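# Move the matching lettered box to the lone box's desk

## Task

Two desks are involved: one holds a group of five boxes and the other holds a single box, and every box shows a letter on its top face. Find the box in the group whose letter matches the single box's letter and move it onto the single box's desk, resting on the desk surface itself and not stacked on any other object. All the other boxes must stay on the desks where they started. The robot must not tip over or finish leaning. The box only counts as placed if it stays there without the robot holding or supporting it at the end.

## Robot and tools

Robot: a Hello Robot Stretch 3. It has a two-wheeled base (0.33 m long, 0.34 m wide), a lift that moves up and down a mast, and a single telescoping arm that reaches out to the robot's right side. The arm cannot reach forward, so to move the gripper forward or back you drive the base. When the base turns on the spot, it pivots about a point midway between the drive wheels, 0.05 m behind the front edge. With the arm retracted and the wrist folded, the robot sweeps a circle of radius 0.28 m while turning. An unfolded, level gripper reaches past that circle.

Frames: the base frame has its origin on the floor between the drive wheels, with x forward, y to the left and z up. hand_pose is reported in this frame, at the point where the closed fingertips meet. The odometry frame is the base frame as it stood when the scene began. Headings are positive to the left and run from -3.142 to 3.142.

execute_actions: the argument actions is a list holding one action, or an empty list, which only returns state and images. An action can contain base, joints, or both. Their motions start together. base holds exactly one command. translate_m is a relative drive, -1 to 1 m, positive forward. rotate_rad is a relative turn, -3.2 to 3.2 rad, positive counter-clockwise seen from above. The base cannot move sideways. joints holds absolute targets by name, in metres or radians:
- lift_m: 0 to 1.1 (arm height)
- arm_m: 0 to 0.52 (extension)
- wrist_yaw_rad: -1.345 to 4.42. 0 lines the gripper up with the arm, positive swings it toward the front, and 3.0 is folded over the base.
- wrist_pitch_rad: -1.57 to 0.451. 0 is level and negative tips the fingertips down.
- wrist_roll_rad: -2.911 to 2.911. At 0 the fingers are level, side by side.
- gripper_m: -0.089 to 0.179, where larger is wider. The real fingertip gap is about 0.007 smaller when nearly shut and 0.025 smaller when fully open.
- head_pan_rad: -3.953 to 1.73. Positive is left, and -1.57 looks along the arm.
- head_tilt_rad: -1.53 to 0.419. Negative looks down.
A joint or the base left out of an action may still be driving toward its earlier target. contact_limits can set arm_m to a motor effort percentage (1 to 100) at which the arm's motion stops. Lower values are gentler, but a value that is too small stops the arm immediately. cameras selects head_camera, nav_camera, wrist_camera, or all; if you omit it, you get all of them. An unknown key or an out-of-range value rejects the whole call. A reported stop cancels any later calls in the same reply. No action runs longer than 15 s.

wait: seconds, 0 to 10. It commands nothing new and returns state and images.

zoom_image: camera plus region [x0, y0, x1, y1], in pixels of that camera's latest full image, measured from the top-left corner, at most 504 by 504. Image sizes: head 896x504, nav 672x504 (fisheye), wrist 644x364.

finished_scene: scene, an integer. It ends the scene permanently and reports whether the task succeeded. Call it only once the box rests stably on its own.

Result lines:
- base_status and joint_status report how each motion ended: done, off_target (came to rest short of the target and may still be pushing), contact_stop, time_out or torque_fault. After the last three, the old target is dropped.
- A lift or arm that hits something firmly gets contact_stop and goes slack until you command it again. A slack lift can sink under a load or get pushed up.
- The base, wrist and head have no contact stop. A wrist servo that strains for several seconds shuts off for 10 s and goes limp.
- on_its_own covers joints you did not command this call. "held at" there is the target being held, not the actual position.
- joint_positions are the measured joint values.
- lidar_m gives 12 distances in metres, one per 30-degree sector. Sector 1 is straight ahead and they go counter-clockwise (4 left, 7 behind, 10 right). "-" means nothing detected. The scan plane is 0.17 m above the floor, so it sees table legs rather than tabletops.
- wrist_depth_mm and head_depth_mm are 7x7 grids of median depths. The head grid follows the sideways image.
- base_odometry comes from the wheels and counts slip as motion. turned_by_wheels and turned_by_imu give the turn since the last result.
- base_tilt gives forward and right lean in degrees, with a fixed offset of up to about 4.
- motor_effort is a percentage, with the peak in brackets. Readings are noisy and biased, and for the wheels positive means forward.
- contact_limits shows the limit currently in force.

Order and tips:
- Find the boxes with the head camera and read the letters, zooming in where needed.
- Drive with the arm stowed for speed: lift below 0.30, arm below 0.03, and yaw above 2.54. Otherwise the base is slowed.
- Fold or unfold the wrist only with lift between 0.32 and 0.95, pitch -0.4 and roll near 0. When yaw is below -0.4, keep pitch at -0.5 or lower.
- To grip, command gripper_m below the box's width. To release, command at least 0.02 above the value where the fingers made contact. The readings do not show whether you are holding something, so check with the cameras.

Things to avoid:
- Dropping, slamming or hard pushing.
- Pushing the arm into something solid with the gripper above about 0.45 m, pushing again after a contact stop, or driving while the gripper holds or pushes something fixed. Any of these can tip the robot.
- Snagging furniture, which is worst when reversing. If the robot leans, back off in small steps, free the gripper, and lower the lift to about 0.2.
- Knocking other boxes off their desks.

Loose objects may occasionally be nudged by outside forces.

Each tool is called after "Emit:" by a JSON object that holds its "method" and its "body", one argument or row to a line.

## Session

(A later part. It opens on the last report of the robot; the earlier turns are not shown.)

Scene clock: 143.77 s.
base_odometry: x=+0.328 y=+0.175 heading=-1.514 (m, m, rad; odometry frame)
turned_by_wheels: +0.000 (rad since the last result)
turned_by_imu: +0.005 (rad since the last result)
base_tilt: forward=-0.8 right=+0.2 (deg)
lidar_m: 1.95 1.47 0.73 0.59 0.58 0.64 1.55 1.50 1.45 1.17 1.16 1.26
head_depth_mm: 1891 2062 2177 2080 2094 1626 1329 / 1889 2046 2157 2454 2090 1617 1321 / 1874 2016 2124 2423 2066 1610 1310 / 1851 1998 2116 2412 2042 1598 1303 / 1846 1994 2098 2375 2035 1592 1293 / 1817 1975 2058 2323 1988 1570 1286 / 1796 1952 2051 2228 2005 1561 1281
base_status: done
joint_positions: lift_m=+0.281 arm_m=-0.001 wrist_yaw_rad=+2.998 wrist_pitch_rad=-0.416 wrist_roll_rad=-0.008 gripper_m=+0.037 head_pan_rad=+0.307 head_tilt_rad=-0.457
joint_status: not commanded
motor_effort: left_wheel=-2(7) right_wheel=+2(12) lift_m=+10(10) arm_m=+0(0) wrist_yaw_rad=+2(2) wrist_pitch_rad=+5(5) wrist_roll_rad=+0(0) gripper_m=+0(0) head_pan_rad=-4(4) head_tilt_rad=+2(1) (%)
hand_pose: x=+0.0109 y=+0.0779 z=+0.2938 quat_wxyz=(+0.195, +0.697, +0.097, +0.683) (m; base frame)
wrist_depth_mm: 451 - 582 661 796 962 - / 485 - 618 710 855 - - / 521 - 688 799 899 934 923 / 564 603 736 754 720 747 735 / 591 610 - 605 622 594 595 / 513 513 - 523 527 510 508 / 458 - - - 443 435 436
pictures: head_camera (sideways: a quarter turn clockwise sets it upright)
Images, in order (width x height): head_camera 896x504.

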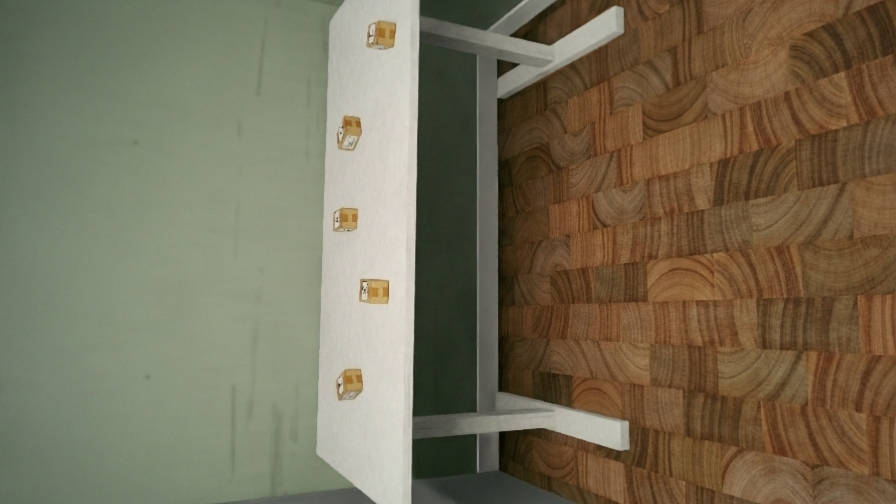

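Emit:
{"method": "zoom_image", "body": {
  "camera": "head_camera",
  "region": [320, 100, 390, 170]
}}

Emit:
{"method": "zoom_image", "body": {
  "camera": "head_camera",
  "region": [320, 350, 390, 420]
}}

Emit:
{"method": "execute_actions", "body": {
  "actions": [
    {"base": {"translate_m": 1.0}, "joints": {"head_pan_rad": 0.4, "head_tilt_rad": -0.65}}
  ],
  "cameras": ["head_camera", "nav_camera"]
}}

Region (320, 100, 390, 170) of head_camera's 896x504 image, scaled by 7.200, with more detail than that image has.

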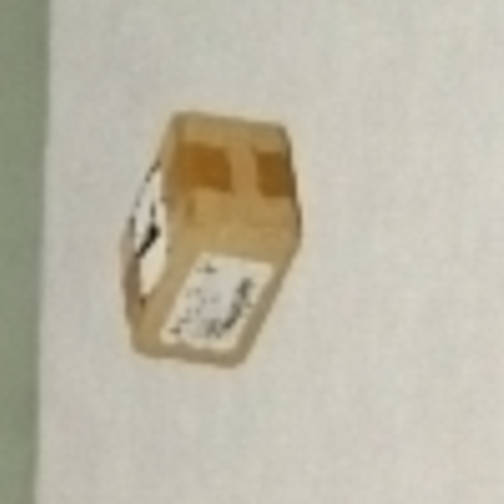

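Region (320, 350, 390, 420) of head_camera's 896x504 image, scaled by 7.200, with more detail than that image has.

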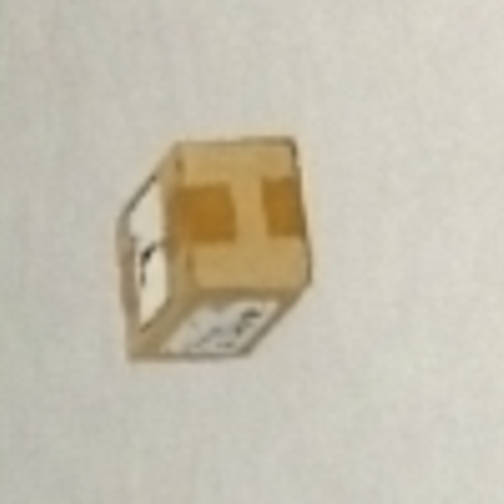

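Scene clock: 157.30 s.
base_odometry: x=+0.385 y=-0.823 heading=-1.514 (m, m, rad; odometry frame)
turned_by_wheels: +0.000 (rad since the last result)
turned_by_imu: +0.005 (rad since the last result)
base_tilt: forward=-0.8 right=+0.2 (deg)
lidar_m: 0.99 1.30 1.09 0.96 0.95 1.04 1.62 1.98 0.98 0.80 0.79 0.87
head_depth_mm: 1058 1184 1286 978 764 1353 1192 / 1060 1183 1267 965 759 1396 1189 / 1060 1183 1262 955 773 1394 1179 / 1061 1188 1265 943 769 1384 1178 / 1062 1187 1268 935 761 1369 1173 / 1062 1188 1254 924 757 1360 1163 / 1063 1182 1238 917 752 1353 1155
base_status: done
joint_positions: lift_m=+0.281 arm_m=-0.001 wrist_yaw_rad=+2.998 wrist_pitch_rad=-0.416 wrist_roll_rad=-0.008 gripper_m=+0.037 head_pan_rad=+0.393 head_tilt_rad=-0.643
joint_status: all done
motor_effort: left_wheel=-1(8) right_wheel=+2(12) lift_m=+11(10) arm_m=-1(0) wrist_yaw_rad=+2(2) wrist_pitch_rad=+5(4) wrist_roll_rad=+0(0) gripper_m=+0(0) head_pan_rad=+3(12) head_tilt_rad=-2(14) (%)
hand_pose: x=+0.0109 y=+0.0779 z=+0.2938 quat_wxyz=(+0.195, +0.697, +0.097, +0.683) (m; base frame)
wrist_depth_mm: 731 - 964 - - - - / 799 - 998 - - - - / 832 - 950 940 955 946 923 / 741 727 744 738 726 732 740 / 603 608 - 609 627 601 601 / 513 514 - 521 523 506 507 / 457 - - - 444 436 438
pictures: head_camera (sideways: a quarter turn clockwise sets it upright), nav_camera (sideways: a quarter turn counterclockwise sets it upright)
Images, in order (width x height): head_camera 896x504, nav_camera 672x504.

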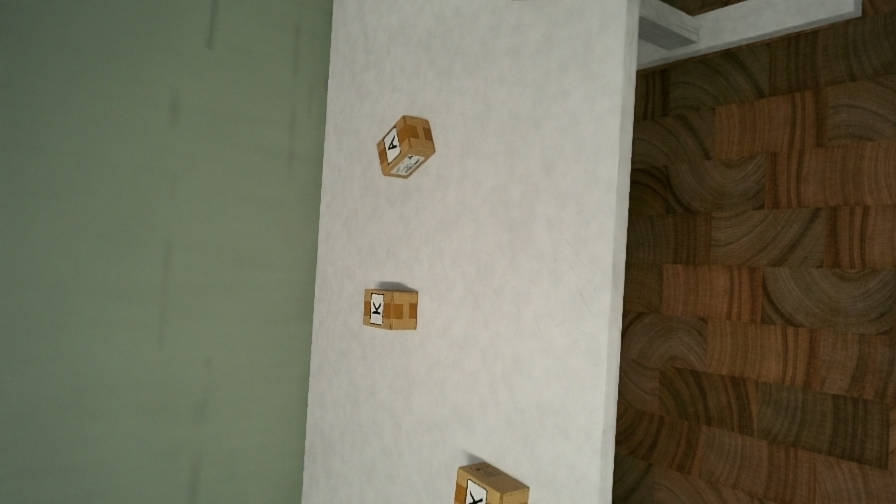

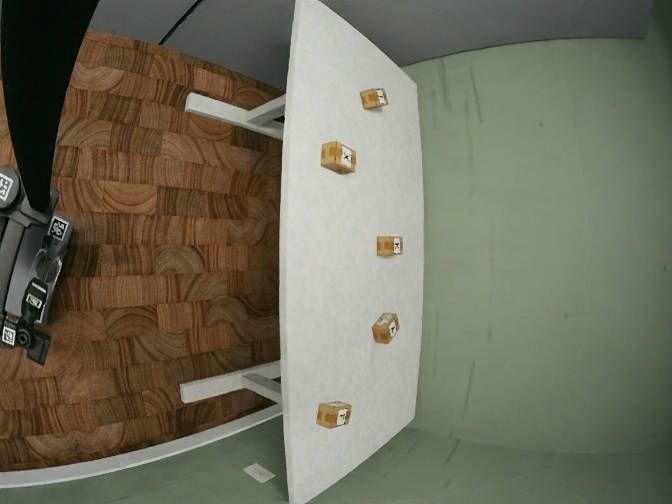

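Emit:
{"method": "zoom_image", "body": {
  "camera": "head_camera",
  "region": [360, 100, 460, 200]
}}

Emit:
{"method": "zoom_image", "body": {
  "camera": "nav_camera",
  "region": [300, 70, 420, 190]
}}

Emit:
{"method": "zoom_image", "body": {
  "camera": "nav_camera",
  "region": [300, 300, 420, 440]
}}

Region (360, 100, 460, 200) of head_camera's 896x504 image, scaled by 5.040, with more detail than that image has.

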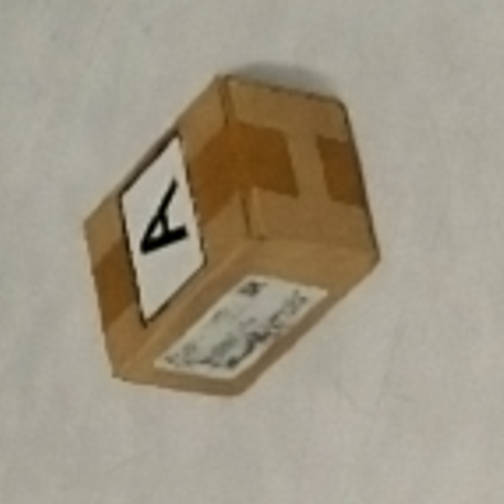

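Region (300, 70, 420, 190) of nav_camera's 672x504 image, scaled by 4.200, with more detail than that image has.

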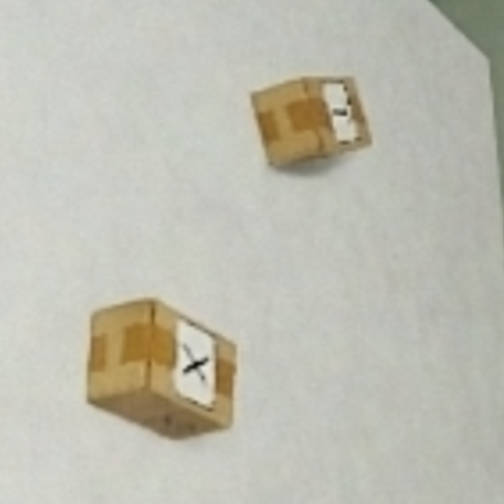

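Region (300, 300, 420, 440) of nav_camera's 672x504 image, scaled by 3.600, with more detail than that image has; it fills the left 432 columns of this view, and the rest is white.

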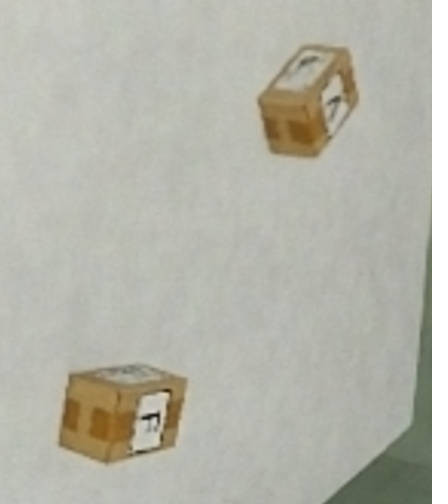

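Emit:
{"method": "execute_actions", "body": {
  "actions": [
    {"base": {"translate_m": 0.2}, "joints": {"lift_m": 0.81, "head_pan_rad": 0.2, "head_tilt_rad": -0.75}}
  ],
  "cameras": ["head_camera"]
}}

Scene clock: 222.93 s.
base_odometry: x=+0.396 y=-1.023 heading=-1.514 (m, m, rad; odometry frame)
turned_by_wheels: +0.000 (rad since the last result)
turned_by_imu: +0.001 (rad since the last result)
base_tilt: forward=-0.8 right=+0.2 (deg)
lidar_m: 0.80 1.11 1.00 1.03 1.02 1.12 1.74 1.79 0.89 0.72 0.72 0.79
head_depth_mm: 984 1126 1108 859 676 1275 1142 / 965 1102 1094 850 678 1212 1140 / 949 1084 1084 843 689 1239 1140 / 932 1059 1069 825 683 620 1134 / 917 1039 1058 825 681 616 1127 / 902 1021 1042 818 673 598 1122 / 886 1002 1033 789 666 593 1120
base_status: done
joint_positions: lift_m=+0.809 arm_m=-0.001 wrist_yaw_rad=+2.998 wrist_pitch_rad=-0.417 wrist_roll_rad=-0.008 gripper_m=+0.037 head_pan_rad=+0.207 head_tilt_rad=-0.741
joint_status: all done
motor_effort: left_wheel=-2(9) right_wheel=+2(11) lift_m=+37(39) arm_m=-1(1) wrist_yaw_rad=+2(2) wrist_pitch_rad=+5(5) wrist_roll_rad=+0(0) gripper_m=+0(0) head_pan_rad=-4(19) head_tilt_rad=-2(11) (%)
hand_pose: x=+0.0108 y=+0.0778 z=+0.8223 quat_wxyz=(+0.195, +0.697, +0.097, +0.683) (m; base frame)
wrist_depth_mm: 794 - - - - - 906 / 837 - - 846 658 646 691 / 902 - - - 555 504 498 / 979 - - - - 409 388 / - - - - - - 333 / - - - - - - - / - - - - - - -
pictures: head_camera (sideways: a quarter turn clockwise sets it upright)
Images, in order (width x height): head_camera 896x504.

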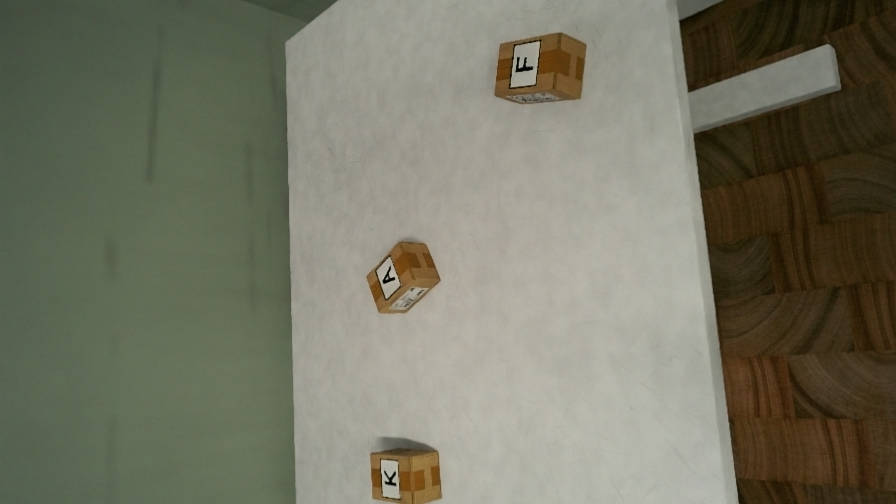

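Emit:
{"method": "execute_actions", "body": {
  "actions": [
    {"base": {"rotate_rad": 1.63}, "joints": {"wrist_yaw_rad": 0.8, "wrist_pitch_rad": -0.4, "gripper_m": 0.15, "arm_m": 0.25, "head_pan_rad": -1.35, "head_tilt_rad": -0.75}}
  ]
}}

Scene clock: 245.00 s.
base_odometry: x=+0.396 y=-1.023 heading=+0.116 (m, m, rad; odometry frame)
turned_by_wheels: +1.630 (rad since the last result)
turned_by_imu: +1.638 (rad since the last result)
base_tilt: forward=-0.9 right=+0.3 (deg)
lidar_m: 1.02 1.02 1.17 1.96 1.52 0.85 0.72 0.72 0.80 1.11 1.11 1.00
head_depth_mm: 944 1074 1106 - 672 633 1122 / 936 1064 1092 - 677 627 1147 / 931 1057 1076 - 673 624 1143 / 922 1049 1067 836 684 619 1137 / 916 1039 1053 851 678 615 1125 / 908 1027 1041 815 673 611 1123 / 903 1024 1032 810 666 606 1116
base_status: done
joint_positions: lift_m=+0.809 arm_m=+0.250 wrist_yaw_rad=+0.802 wrist_pitch_rad=-0.417 wrist_roll_rad=-0.008 gripper_m=+0.150 head_pan_rad=-1.343 head_tilt_rad=-0.741
joint_status: all done
motor_effort: left_wheel=-1(7) right_wheel=+2(9) lift_m=+36(37) arm_m=+3(5) wrist_yaw_rad=-2(5) wrist_pitch_rad=+5(5) wrist_roll_rad=+0(0) gripper_m=+1(82) head_pan_rad=-4(42) head_tilt_rad=-3(4) (%)
hand_pose: x=+0.1399 y=-0.5508 z=+0.8223 quat_wxyz=(+0.697, +0.404, -0.577, +0.137) (m; base frame)
wrist_depth_mm: 902 963 789 682 606 536 488 / 723 716 701 698 633 577 513 / 511 508 481 506 504 501 493 / 398 400 382 391 392 384 387 / 324 335 322 323 319 264 307 / 283 274 273 272 272 - 262 / - 232 236 236 234 235 234
pictures: head_camera (sideways: a quarter turn clockwise sets it upright), nav_camera (sideways: a quarter turn counterclockwise sets it upright), wrist_camera
Images, in order (width x height): head_camera 896x504, nav_camera 672x504, wrist_camera 644x364.

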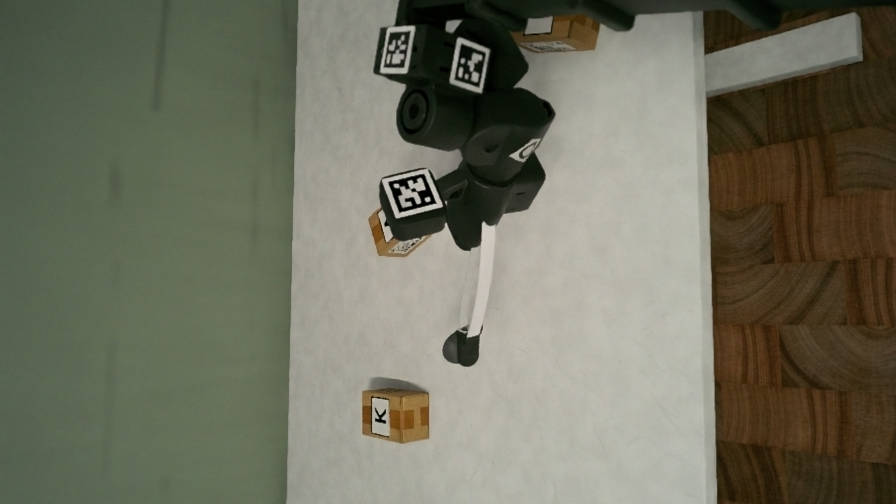

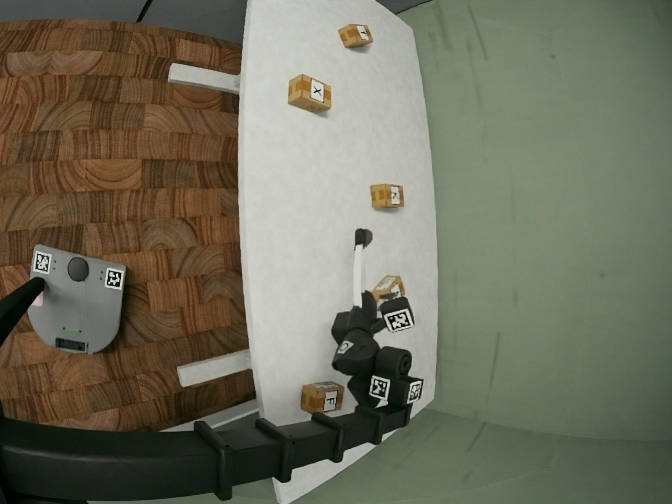

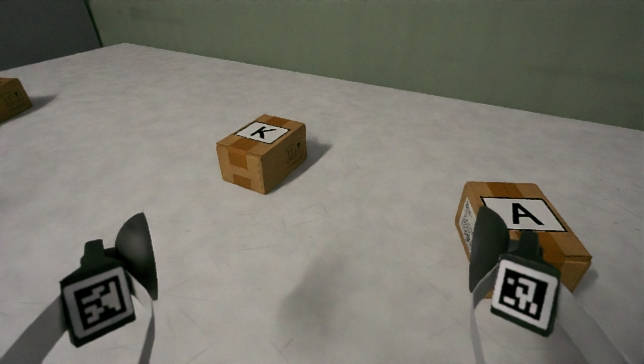

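Emit:
{"method": "execute_actions", "body": {
  "actions": [
    {"joints": {"arm_m": 0.40}}
  ],
  "cameras": ["head_camera", "wrist_camera"]
}}

Scene clock: 250.77 s.
base_odometry: x=+0.396 y=-1.023 heading=+0.116 (m, m, rad; odometry frame)
turned_by_wheels: +0.000 (rad since the last result)
turned_by_imu: +0.000 (rad since the last result)
base_tilt: forward=-0.8 right=+0.2 (deg)
lidar_m: 1.02 1.02 1.17 1.96 1.52 0.85 0.72 0.72 0.80 1.11 1.11 1.00
head_depth_mm: 945 1071 - 831 668 632 1122 / 936 1063 1161 822 693 628 1146 / 927 1055 1143 814 688 624 1140 / 923 1050 1065 813 683 620 1133 / 916 1040 1057 825 677 616 1131 / 909 1030 1039 816 673 611 1123 / 902 1023 1032 811 667 606 1116
base_status: not commanded
joint_positions: lift_m=+0.809 arm_m=+0.400 wrist_yaw_rad=+0.801 wrist_pitch_rad=-0.417 wrist_roll_rad=-0.008 gripper_m=+0.150 head_pan_rad=-1.343 head_tilt_rad=-0.741
joint_status: all done
motor_effort: left_wheel=-1(1) right_wheel=+2(2) lift_m=+37(37) arm_m=+3(3) wrist_yaw_rad=-2(3) wrist_pitch_rad=+5(5) wrist_roll_rad=+0(0) gripper_m=+0(1) head_pan_rad=-4(4) head_tilt_rad=-3(2) (%)
hand_pose: x=+0.1398 y=-0.7009 z=+0.8223 quat_wxyz=(+0.697, +0.404, -0.577, +0.137) (m; base frame)
wrist_depth_mm: 885 732 614 521 466 419 376 / 723 721 661 582 499 445 395 / 508 506 501 500 504 467 426 / 396 304 390 394 391 389 384 / 310 300 321 317 319 324 318 / 283 272 273 272 209 - 267 / - 231 236 235 182 232 233
pictures: head_camera (sideways: a quarter turn clockwise sets it upright), wrist_camera
Images, in order (width x height): head_camera 896x504, wrist_camera 644x364.

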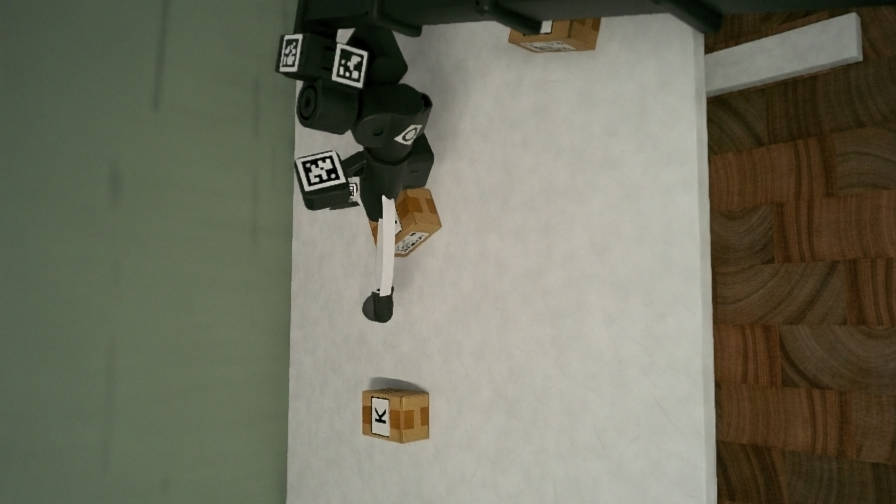

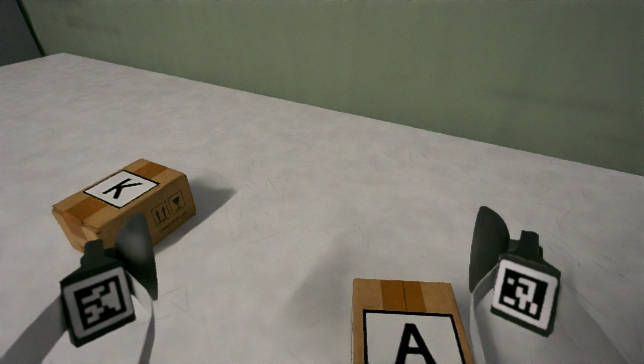

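Emit:
{"method": "execute_actions", "body": {
  "actions": [
    {"base": {"translate_m": -0.052}, "joints": {"arm_m": 0.425, "lift_m": 0.785}}
  ],
  "cameras": ["head_camera", "wrist_camera"]
}}

Scene clock: 266.40 s.
base_odometry: x=+0.344 y=-1.029 heading=+0.116 (m, m, rad; odometry frame)
turned_by_wheels: +0.000 (rad since the last result)
turned_by_imu: +0.000 (rad since the last result)
base_tilt: forward=-0.8 right=+0.3 (deg)
lidar_m: 1.07 1.07 1.22 2.64 1.42 0.79 0.67 0.67 0.76 0.78 1.13 1.05
head_depth_mm: 959 1088 1187 829 663 1246 1130 / 950 1081 1169 822 677 1226 1140 / 943 1072 1157 816 688 1235 1141 / 934 1065 1065 817 682 1231 1133 / 930 1053 1058 823 676 1214 1131 / 923 1045 1042 818 672 1212 1118 / 916 1037 1027 809 667 1204 1114
base_status: done
joint_positions: lift_m=+0.786 arm_m=+0.425 wrist_yaw_rad=+0.801 wrist_pitch_rad=-0.417 wrist_roll_rad=-0.008 gripper_m=+0.150 head_pan_rad=-1.343 head_tilt_rad=-0.741
joint_status: all done
motor_effort: left_wheel=-2(5) right_wheel=+2(5) lift_m=+10(31) arm_m=+4(3) wrist_yaw_rad=-1(2) wrist_pitch_rad=+5(5) wrist_roll_rad=+0(0) gripper_m=+1(0) head_pan_rad=-3(4) head_tilt_rad=-3(3) (%)
hand_pose: x=+0.1398 y=-0.7259 z=+0.7987 quat_wxyz=(+0.697, +0.404, -0.577, +0.137) (m; base frame)
wrist_depth_mm: 844 711 610 522 458 409 368 / 641 635 620 559 489 442 386 / 458 457 447 448 442 439 411 / 285 330 350 351 349 347 346 / 284 300 286 213 285 294 281 / 252 243 236 180 241 - 242 / - 206 201 157 210 207 209
pictures: head_camera (sideways: a quarter turn clockwise sets it upright), wrist_camera
Images, in order (width x height): head_camera 896x504, wrist_camera 644x364.

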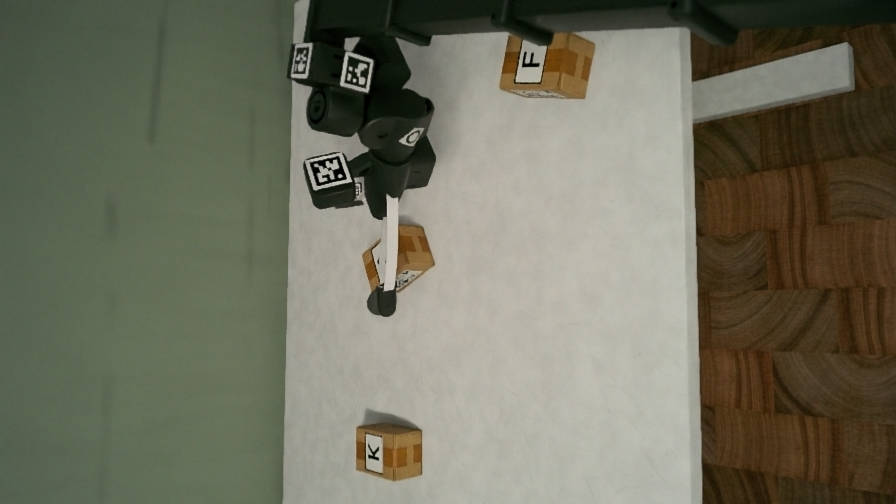

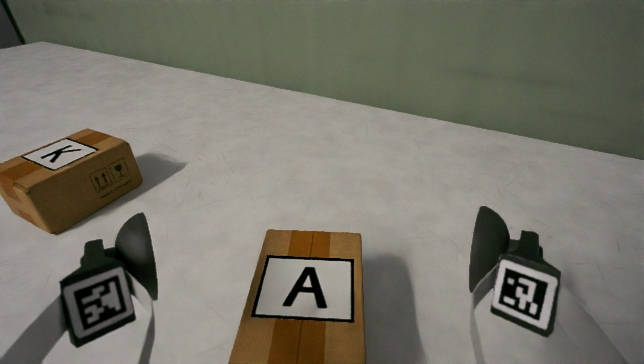

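Emit:
{"method": "execute_actions", "body": {
  "actions": [
    {"joints": {"lift_m": 0.738}}
  ],
  "cameras": ["head_camera", "wrist_camera"]
}}

Scene clock: 272.10 s.
base_odometry: x=+0.344 y=-1.029 heading=+0.116 (m, m, rad; odometry frame)
turned_by_wheels: +0.000 (rad since the last result)
turned_by_imu: +0.000 (rad since the last result)
base_tilt: forward=-0.8 right=+0.2 (deg)
lidar_m: 1.08 1.07 1.22 2.63 1.42 0.79 0.67 0.67 0.76 0.78 1.12 1.05
head_depth_mm: 959 1089 1154 - - - - / 951 1081 1143 798 676 1228 1144 / 944 1075 1120 794 689 1236 1142 / 937 1064 1067 820 683 1231 1134 / 930 1059 1055 823 678 1221 1131 / 920 1042 1043 817 673 1210 1119 / 916 1039 1033 810 667 1206 1114
base_status: not commanded
joint_positions: lift_m=+0.739 arm_m=+0.425 wrist_yaw_rad=+0.801 wrist_pitch_rad=-0.417 wrist_roll_rad=-0.008 gripper_m=+0.150 head_pan_rad=-1.343 head_tilt_rad=-0.741
joint_status: all done
motor_effort: left_wheel=-2(2) right_wheel=+2(2) lift_m=+10(10) arm_m=+4(4) wrist_yaw_rad=-2(2) wrist_pitch_rad=+5(5) wrist_roll_rad=+0(0) gripper_m=+1(1) head_pan_rad=-4(3) head_tilt_rad=-4(3) (%)
hand_pose: x=+0.1398 y=-0.7259 z=+0.7517 quat_wxyz=(+0.697, +0.404, -0.577, +0.137) (m; base frame)
wrist_depth_mm: 800 707 610 525 460 403 370 / 486 482 480 478 465 430 394 / 268 327 347 339 340 337 335 / 261 270 265 177 266 262 261 / 221 227 203 144 217 223 215 / 192 185 127 123 183 - 182 / - 157 135 127 159 159 159
pictures: head_camera (sideways: a quarter turn clockwise sets it upright), wrist_camera
Images, in order (width x height): head_camera 896x504, wrist_camera 644x364.

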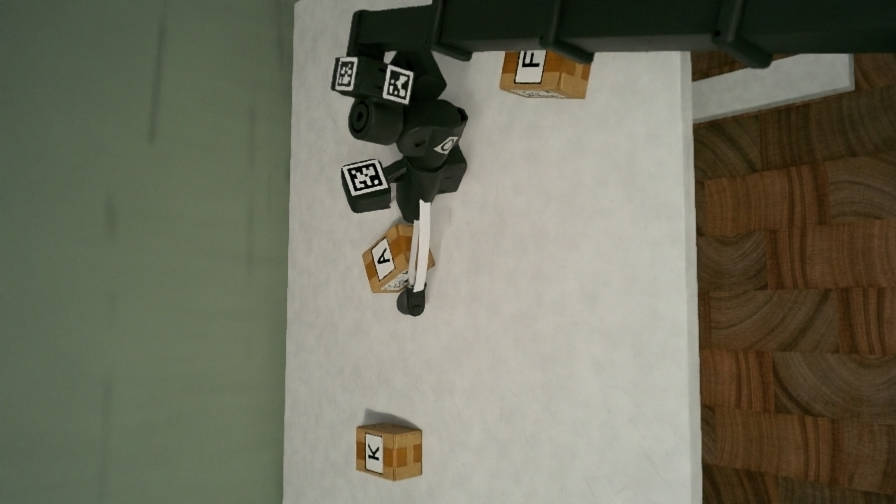

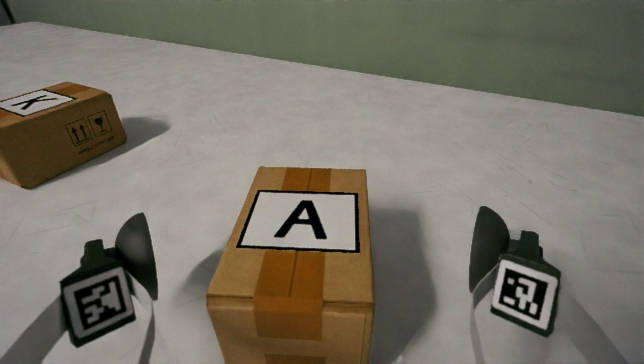

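Emit:
{"method": "execute_actions", "body": {
  "actions": [
    {"joints": {"lift_m": 0.728, "gripper_m": 0.09}}
  ],
  "cameras": ["head_camera", "wrist_camera"]
}}

Scene clock: 279.80 s.
base_odometry: x=+0.344 y=-1.029 heading=+0.116 (m, m, rad; odometry frame)
turned_by_wheels: +0.000 (rad since the last result)
turned_by_imu: +0.000 (rad since the last result)
base_tilt: forward=-0.9 right=+0.3 (deg)
lidar_m: 1.07 1.08 1.22 2.64 1.42 0.78 0.67 0.67 0.76 0.78 1.13 1.05
head_depth_mm: 955 1091 1148 - - - - / 949 1082 1135 797 677 1224 1139 / 943 1075 1123 791 690 1239 1139 / 934 1064 1068 820 683 1224 1134 / 930 1053 1052 825 677 1220 1131 / 921 1045 1041 816 672 1207 1126 / 916 1036 1029 811 668 1205 1115
base_status: not commanded
joint_positions: lift_m=+0.729 arm_m=+0.425 wrist_yaw_rad=+0.801 wrist_pitch_rad=-0.417 wrist_roll_rad=-0.008 gripper_m=+0.090 head_pan_rad=-1.343 head_tilt_rad=-0.741
joint_status: all done
motor_effort: left_wheel=-3(2) right_wheel=+2(2) lift_m=+9(9) arm_m=+3(3) wrist_yaw_rad=-1(1) wrist_pitch_rad=+5(5) wrist_roll_rad=+0(0) gripper_m=+0(82) head_pan_rad=-4(4) head_tilt_rad=-2(3) (%)
hand_pose: x=+0.1398 y=-0.7259 z=+0.7417 quat_wxyz=(+0.697, +0.404, -0.577, +0.137) (m; base frame)
wrist_depth_mm: 765 685 596 512 456 410 368 / 289 451 446 443 442 418 384 / 268 305 317 318 316 315 312 / 251 250 239 158 247 245 244 / 205 205 133 131 203 203 201 / 174 176 118 118 121 171 171 / 151 146 143 132 145 148 147
pictures: head_camera (sideways: a quarter turn clockwise sets it upright), wrist_camera
Images, in order (width x height): head_camera 896x504, wrist_camera 644x364.

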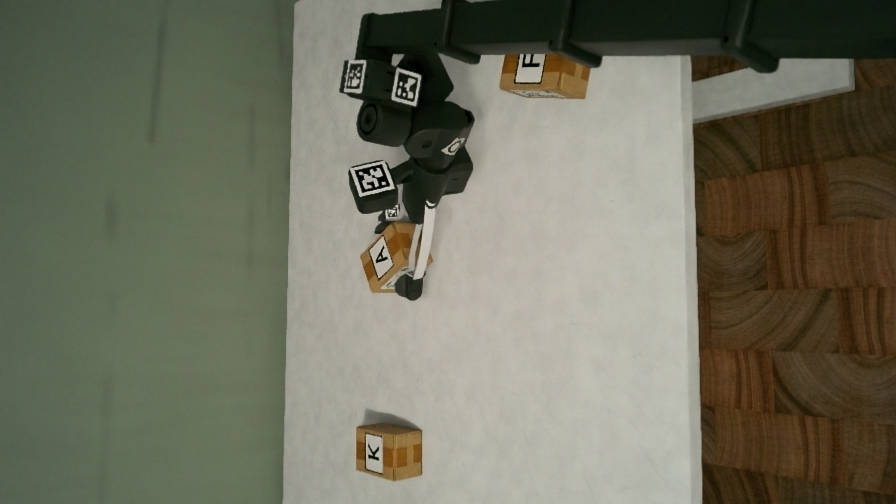

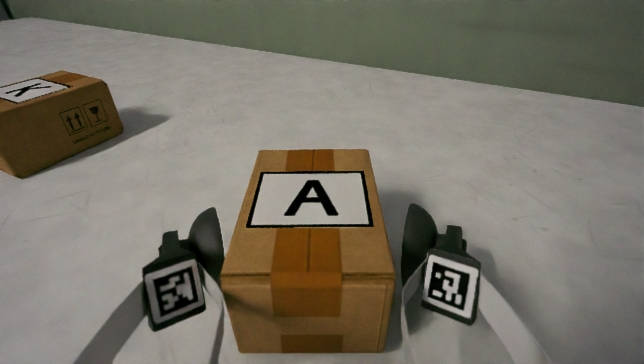

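Emit:
{"method": "execute_actions", "body": {
  "actions": [
    {"joints": {"gripper_m": 0.03}}
  ],
  "cameras": ["wrist_camera"]
}}

Scene clock: 286.17 s.
base_odometry: x=+0.344 y=-1.029 heading=+0.116 (m, m, rad; odometry frame)
turned_by_wheels: +0.000 (rad since the last result)
turned_by_imu: +0.000 (rad since the last result)
base_tilt: forward=-0.8 right=+0.3 (deg)
lidar_m: 1.08 1.07 1.22 2.63 1.42 0.79 0.67 0.67 0.76 0.78 1.13 1.05
head_depth_mm: 957 1091 1151 - - - - / 949 1084 1135 798 677 1227 1140 / 943 1073 1121 790 688 1237 1142 / 939 1063 1067 808 682 1224 1135 / 931 1056 1053 825 679 1218 1127 / 923 1044 1043 818 674 1214 1122 / 912 1034 1031 812 667 1206 1115
base_status: not commanded
joint_positions: lift_m=+0.729 arm_m=+0.425 wrist_yaw_rad=+0.801 wrist_pitch_rad=-0.417 wrist_roll_rad=-0.008 gripper_m=+0.031 head_pan_rad=-1.343 head_tilt_rad=-0.741
joint_status: all done
motor_effort: left_wheel=-2(2) right_wheel=+2(2) lift_m=+9(9) arm_m=+4(3) wrist_yaw_rad=-2(2) wrist_pitch_rad=+5(5) wrist_roll_rad=+0(0) gripper_m=-12(87) head_pan_rad=-4(4) head_tilt_rad=-3(2) (%)
hand_pose: x=+0.1398 y=-0.7259 z=+0.7417 quat_wxyz=(+0.697, +0.404, -0.577, +0.137) (m; base frame)
wrist_depth_mm: 771 668 593 518 458 409 369 / 292 448 445 439 435 423 388 / 267 304 320 319 316 311 311 / 251 251 238 159 246 245 245 / 205 203 136 130 193 200 200 / 173 176 127 128 131 172 170 / 151 150 146 143 149 149 148
pictures: wrist_camera
Images, in order (width x height): wrist_camera 644x364.

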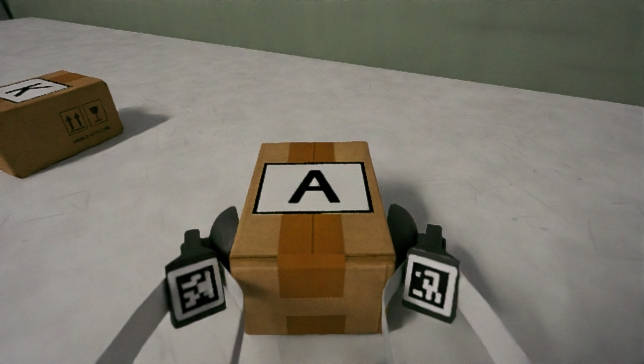

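Emit:
{"method": "execute_actions", "body": {
  "actions": [
    {"joints": {"gripper_m": 0.0, "lift_m": 0.80}}
  ],
  "cameras": ["head_camera", "wrist_camera"]
}}

Scene clock: 290.13 s.
base_odometry: x=+0.344 y=-1.029 heading=+0.116 (m, m, rad; odometry frame)
turned_by_wheels: +0.000 (rad since the last result)
turned_by_imu: +0.000 (rad since the last result)
base_tilt: forward=-0.8 right=+0.2 (deg)
lidar_m: 1.07 1.07 1.22 2.64 1.41 0.79 0.67 0.67 0.76 0.78 1.13 1.05
head_depth_mm: 956 1093 1184 841 661 1248 1136 / 951 1078 1175 821 678 1228 1140 / 944 1070 1162 819 689 1235 1140 / 935 1066 1108 834 683 1223 1136 / 930 1053 1053 825 678 1217 1122 / 921 1044 1044 819 672 1210 1119 / 914 1035 1031 809 668 1204 1116
base_status: not commanded
joint_positions: lift_m=+0.799 arm_m=+0.425 wrist_yaw_rad=+0.801 wrist_pitch_rad=-0.425 wrist_roll_rad=-0.008 gripper_m=+0.004 head_pan_rad=-1.343 head_tilt_rad=-0.741
joint_status: all done
motor_effort: left_wheel=-2(2) right_wheel=+2(2) lift_m=+37(38) arm_m=+4(4) wrist_yaw_rad=-2(1) wrist_pitch_rad=+7(7) wrist_roll_rad=+1(0) gripper_m=-19(97) head_pan_rad=-4(4) head_tilt_rad=-3(3) (%)
hand_pose: x=+0.1391 y=-0.7252 z=+0.8103 quat_wxyz=(+0.697, +0.406, -0.575, +0.134) (m; base frame)
wrist_depth_mm: 862 722 602 530 455 410 372 / 675 663 627 561 499 437 390 / 473 479 470 467 464 452 421 / 294 341 356 160 366 364 362 / 294 303 136 131 284 298 297 / 259 263 127 128 131 254 254 / 223 224 216 210 222 221 220
pictures: head_camera (sideways: a quarter turn clockwise sets it upright), wrist_camera
Images, in order (width x height): head_camera 896x504, wrist_camera 644x364.

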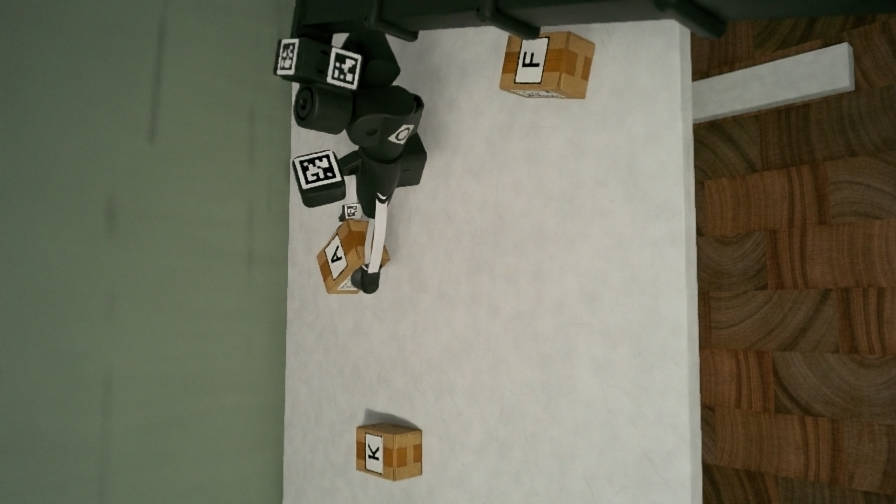

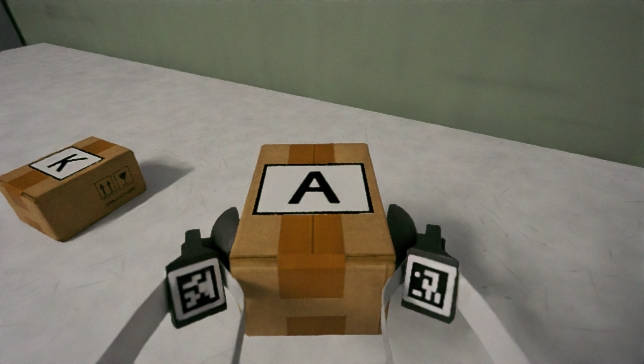

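Emit:
{"method": "execute_actions", "body": {
  "actions": [
    {"base": {"rotate_rad": 1.50}, "joints": {"arm_m": 0.0, "lift_m": 0.83, "wrist_yaw_rad": 2.65, "head_pan_rad": -0.3, "head_tilt_rad": -0.9}}
  ]
}}

Scene clock: 308.30 s.
base_odometry: x=+0.344 y=-1.029 heading=+1.616 (m, m, rad; odometry frame)
turned_by_wheels: +1.500 (rad since the last result)
turned_by_imu: +1.509 (rad since the last result)
base_tilt: forward=-0.8 right=+0.3 (deg)
lidar_m: 1.89 1.57 0.81 0.67 0.67 0.74 0.78 1.13 1.05 1.08 1.07 1.19
head_depth_mm: 1084 1189 1330 1494 1432 1254 1114 / 1190 1330 1499 1619 1420 1248 1107 / 1322 1501 1721 1647 1415 1237 1103 / 1507 1722 1887 1634 1406 1228 1095 / 1766 2163 1933 1617 1388 1225 1089 / 2563 2350 1909 1606 1384 1217 344 / 2396 2341 1890 1589 1376 1209 1078
base_status: done
joint_positions: lift_m=+0.829 arm_m=+0.000 wrist_yaw_rad=+2.647 wrist_pitch_rad=-0.426 wrist_roll_rad=-0.008 gripper_m=+0.004 head_pan_rad=-0.307 head_tilt_rad=-0.889
joint_status: all done
motor_effort: left_wheel=-1(8) right_wheel=+2(12) lift_m=+37(38) arm_m=-3(3) wrist_yaw_rad=+4(9) wrist_pitch_rad=+8(8) wrist_roll_rad=+0(0) gripper_m=-20(20) head_pan_rad=+2(39) head_tilt_rad=-4(14) (%)
hand_pose: x=+0.0847 y=+0.0512 z=+0.8401 quat_wxyz=(+0.314, +0.704, -0.023, +0.637) (m; base frame)
wrist_depth_mm: 557 653 813 - - - - / 585 694 856 - - - - / 617 736 922 - - - - / 643 785 924 161 - - - / 690 817 136 131 - - - / 767 845 127 128 131 - - / - - - 984 - - -
pictures: head_camera (sideways: a quarter turn clockwise sets it upright), nav_camera (sideways: a quarter turn counterclockwise sets it upright), wrist_camera
Images, in order (width x height): head_camera 896x504, nav_camera 672x504, wrist_camera 644x364.

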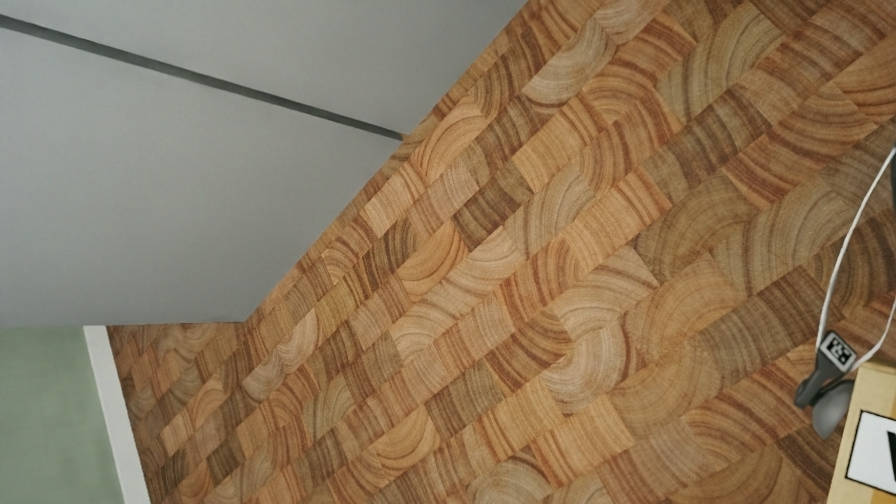

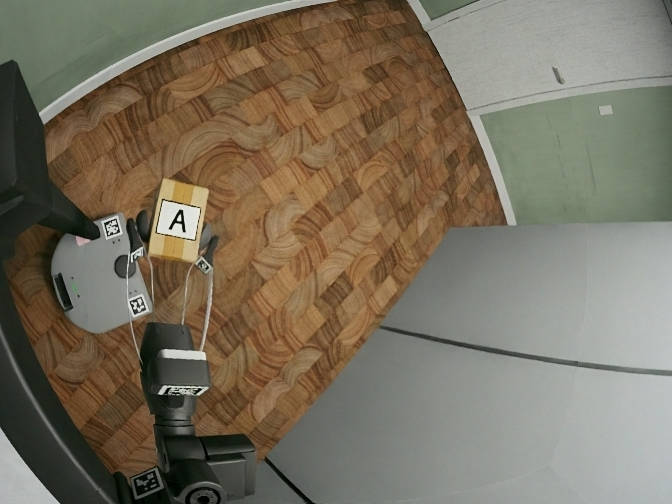

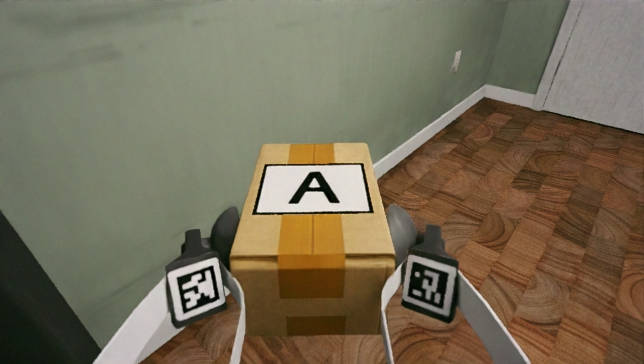

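Emit:
{"method": "execute_actions", "body": {
  "actions": [
    {"base": {"translate_m": 0.55}, "joints": {"lift_m": 0.285, "head_pan_rad": -0.5, "head_tilt_rad": -0.8}}
  ],
  "cameras": ["wrist_camera"]
}}

Emit:
{"method": "execute_actions", "body": {
  "actions": [
    {"base": {"translate_m": 1.0}}
  ],
  "cameras": ["nav_camera"]
}}

Scene clock: 324.03 s.
base_odometry: x=+0.320 y=-0.480 heading=+1.616 (m, m, rad; odometry frame)
turned_by_wheels: +0.000 (rad since the last result)
turned_by_imu: +0.003 (rad since the last result)
base_tilt: forward=-0.9 right=+0.3 (deg)
lidar_m: 2.12 2.00 1.04 0.86 0.86 0.95 1.33 1.41 1.08 0.89 0.89 0.98
head_depth_mm: 780 862 965 1108 1262 1293 1136 / 838 936 1055 1205 1401 1291 1132 / 909 1025 1168 1359 1457 1283 1124 / 987 1125 1298 1545 1483 1271 1121 / 1081 1247 1474 1687 1468 1264 1111 / 1223 2404 2062 1740 1463 1257 1104 / 2062 2293 2120 1718 1448 1251 1099
base_status: done
joint_positions: lift_m=+0.286 arm_m=+0.000 wrist_yaw_rad=+2.648 wrist_pitch_rad=-0.426 wrist_roll_rad=-0.008 gripper_m=+0.004 head_pan_rad=-0.493 head_tilt_rad=-0.802
joint_status: all done
motor_effort: left_wheel=-2(11) right_wheel=+2(10) lift_m=+10(33) arm_m=-3(3) wrist_yaw_rad=+3(3) wrist_pitch_rad=+7(8) wrist_roll_rad=+0(0) gripper_m=-20(20) head_pan_rad=-4(20) head_tilt_rad=+1(9) (%)
hand_pose: x=+0.0846 y=+0.0513 z=+0.2965 quat_wxyz=(+0.314, +0.704, -0.022, +0.637) (m; base frame)
wrist_depth_mm: 703 829 - - - - - / 743 872 - - - - - / 771 894 944 948 941 960 925 / 748 749 711 159 722 726 727 / 605 601 136 131 576 605 595 / 523 516 127 127 131 510 512 / - - 419 423 438 444 442
pictures: wrist_camera
Images, in order (width x height): wrist_camera 644x364.

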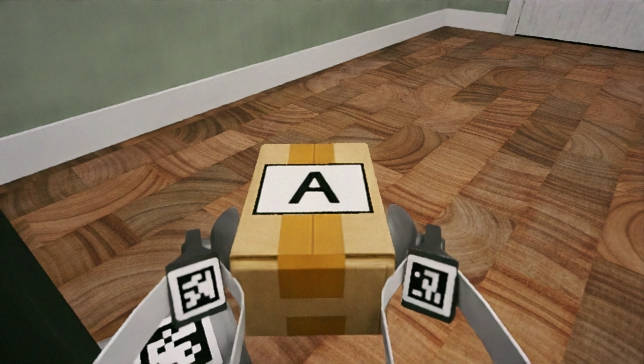

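Scene clock: 329.07 s.
base_odometry: x=+0.275 y=+0.519 heading=+1.616 (m, m, rad; odometry frame)
turned_by_wheels: +0.000 (rad since the last result)
turned_by_imu: +0.005 (rad since the last result)
base_tilt: forward=-0.9 right=+0.2 (deg)
lidar_m: 1.18 1.15 1.29 1.20 1.19 1.33 2.13 1.28 0.67 0.55 0.55 1.43
head_depth_mm: 2284 2725 608 665 767 905 1076 / 1931 2366 2231 1785 887 1047 1128 / 1673 2005 2179 1785 1492 1232 1120 / 1508 1751 2017 1772 1479 1272 1115 / 1357 1543 1801 1739 1470 1264 1109 / 1233 1384 1592 1696 1456 1253 1100 / 1125 1261 1418 1597 1448 1243 1095
base_status: done
joint_positions: lift_m=+0.286 arm_m=+0.000 wrist_yaw_rad=+2.648 wrist_pitch_rad=-0.426 wrist_roll_rad=-0.008 gripper_m=+0.004 head_pan_rad=-0.493 head_tilt_rad=-0.802
joint_status: not commanded
motor_effort: left_wheel=-2(6) right_wheel=+2(11) lift_m=+11(11) arm_m=-3(3) wrist_yaw_rad=+2(3) wrist_pitch_rad=+7(7) wrist_roll_rad=+0(0) gripper_m=-19(19) head_pan_rad=-4(3) head_tilt_rad=+1(1) (%)
hand_pose: x=+0.0846 y=+0.0513 z=+0.2965 quat_wxyz=(+0.314, +0.704, -0.022, +0.637) (m; base frame)
wrist_depth_mm: 959 - - - - - 855 / - - - - - - 918 / 976 956 950 929 931 932 903 / 733 742 709 160 735 738 728 / 605 607 136 131 583 596 600 / 517 528 127 127 132 511 505 / - - 422 423 446 444 443
pictures: nav_camera (sideways: a quarter turn counterclockwise sets it upright)
Images, in order (width x height): nav_camera 672x504.

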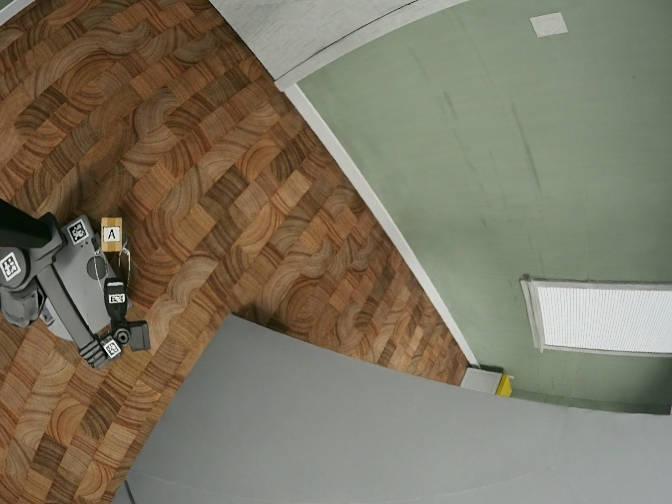

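Emit:
{"method": "execute_actions", "body": {
  "actions": [
    {"base": {"translate_m": 0.64}}
  ],
  "cameras": []
}}

Emit:
{"method": "execute_actions", "body": {
  "actions": [
    {"base": {"rotate_rad": -1.245}}
  ],
  "cameras": ["nav_camera"]
}}

Scene clock: 336.27 s.
base_odometry: x=+0.246 y=+1.159 heading=+1.615 (m, m, rad; odometry frame)
turned_by_wheels: +0.000 (rad since the last result)
turned_by_imu: +0.003 (rad since the last result)
base_tilt: forward=-0.9 right=+0.3 (deg)
lidar_m: 0.56 0.56 0.61 0.97 1.40 1.57 2.53 0.77 0.53 0.72 1.30 0.68
head_depth_mm: 1058 1318 1813 1807 1510 1297 1133 / 906 1101 1407 1719 1506 1288 1123 / 790 938 1148 1488 1492 1282 1119 / 702 815 970 1206 1415 1271 1115 / 632 722 842 1010 1256 1263 1109 / 573 646 742 871 1046 1212 1101 / 525 586 664 764 900 1092 1096
base_status: done
joint_positions: lift_m=+0.286 arm_m=+0.000 wrist_yaw_rad=+2.648 wrist_pitch_rad=-0.426 wrist_roll_rad=-0.008 gripper_m=+0.004 head_pan_rad=-0.493 head_tilt_rad=-0.802
joint_status: not commanded
motor_effort: left_wheel=-2(8) right_wheel=+2(11) lift_m=+10(11) arm_m=-4(2) wrist_yaw_rad=+3(3) wrist_pitch_rad=+7(8) wrist_roll_rad=+0(0) gripper_m=-20(20) head_pan_rad=-4(4) head_tilt_rad=+0(1) (%)
hand_pose: x=+0.0846 y=+0.0513 z=+0.2965 quat_wxyz=(+0.314, +0.704, -0.022, +0.637) (m; base frame)
wrist_depth_mm: - - 869 670 535 479 414 / - - 962 739 581 509 433 / 946 944 920 774 619 539 459 / 749 740 708 160 671 573 489 / 609 604 136 131 569 575 497 / 521 521 127 128 131 516 499 / - - 420 423 438 443 442
pictures: none
No camera images: the call's "cameras" was empty. Leave "cameras" out to get every camera's image.

Scene clock: 338.27 s.
base_odometry: x=+0.246 y=+1.159 heading=+0.371 (m, m, rad; odometry frame)
turned_by_wheels: -1.245 (rad since the last result)
turned_by_imu: -1.246 (rad since the last result)
base_tilt: forward=-0.8 right=+0.3 (deg)
lidar_m: 2.33 0.81 0.59 0.56 0.56 0.76 1.40 1.45 1.96 1.40 0.53 0.56
head_depth_mm: 437 476 542 706 1032 1295 1135 / 492 539 593 671 862 1239 1125 / 564 626 701 796 921 1185 1121 / 662 746 856 1000 1202 1268 1114 / 3090 2715 2083 1696 1442 1262 1108 / 2989 2809 2134 1733 1456 1255 1104 / 2820 2662 2100 1713 1446 1245 1097
base_status: done
joint_positions: lift_m=+0.286 arm_m=+0.000 wrist_yaw_rad=+2.648 wrist_pitch_rad=-0.426 wrist_roll_rad=-0.008 gripper_m=+0.004 head_pan_rad=-0.493 head_tilt_rad=-0.802
joint_status: not commanded
motor_effort: left_wheel=+2(11) right_wheel=-3(8) lift_m=+11(10) arm_m=-3(3) wrist_yaw_rad=+3(2) wrist_pitch_rad=+7(7) wrist_roll_rad=+0(0) gripper_m=-20(20) head_pan_rad=-3(4) head_tilt_rad=+0(1) (%)
hand_pose: x=+0.0846 y=+0.0513 z=+0.2965 quat_wxyz=(+0.314, +0.704, -0.022, +0.637) (m; base frame)
wrist_depth_mm: 464 514 582 660 779 956 - / 491 551 624 724 866 - - / 526 601 675 766 883 938 960 / 558 615 676 160 729 724 722 / 585 602 136 131 561 603 600 / 526 524 127 127 131 507 517 / - - 421 420 438 441 441
pictures: nav_camera (sideways: a quarter turn counterclockwise sets it upright)
Images, in order (width x height): nav_camera 672x504.

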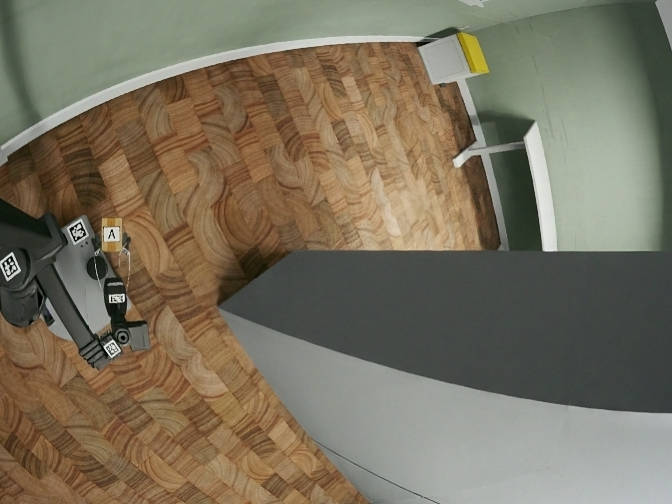

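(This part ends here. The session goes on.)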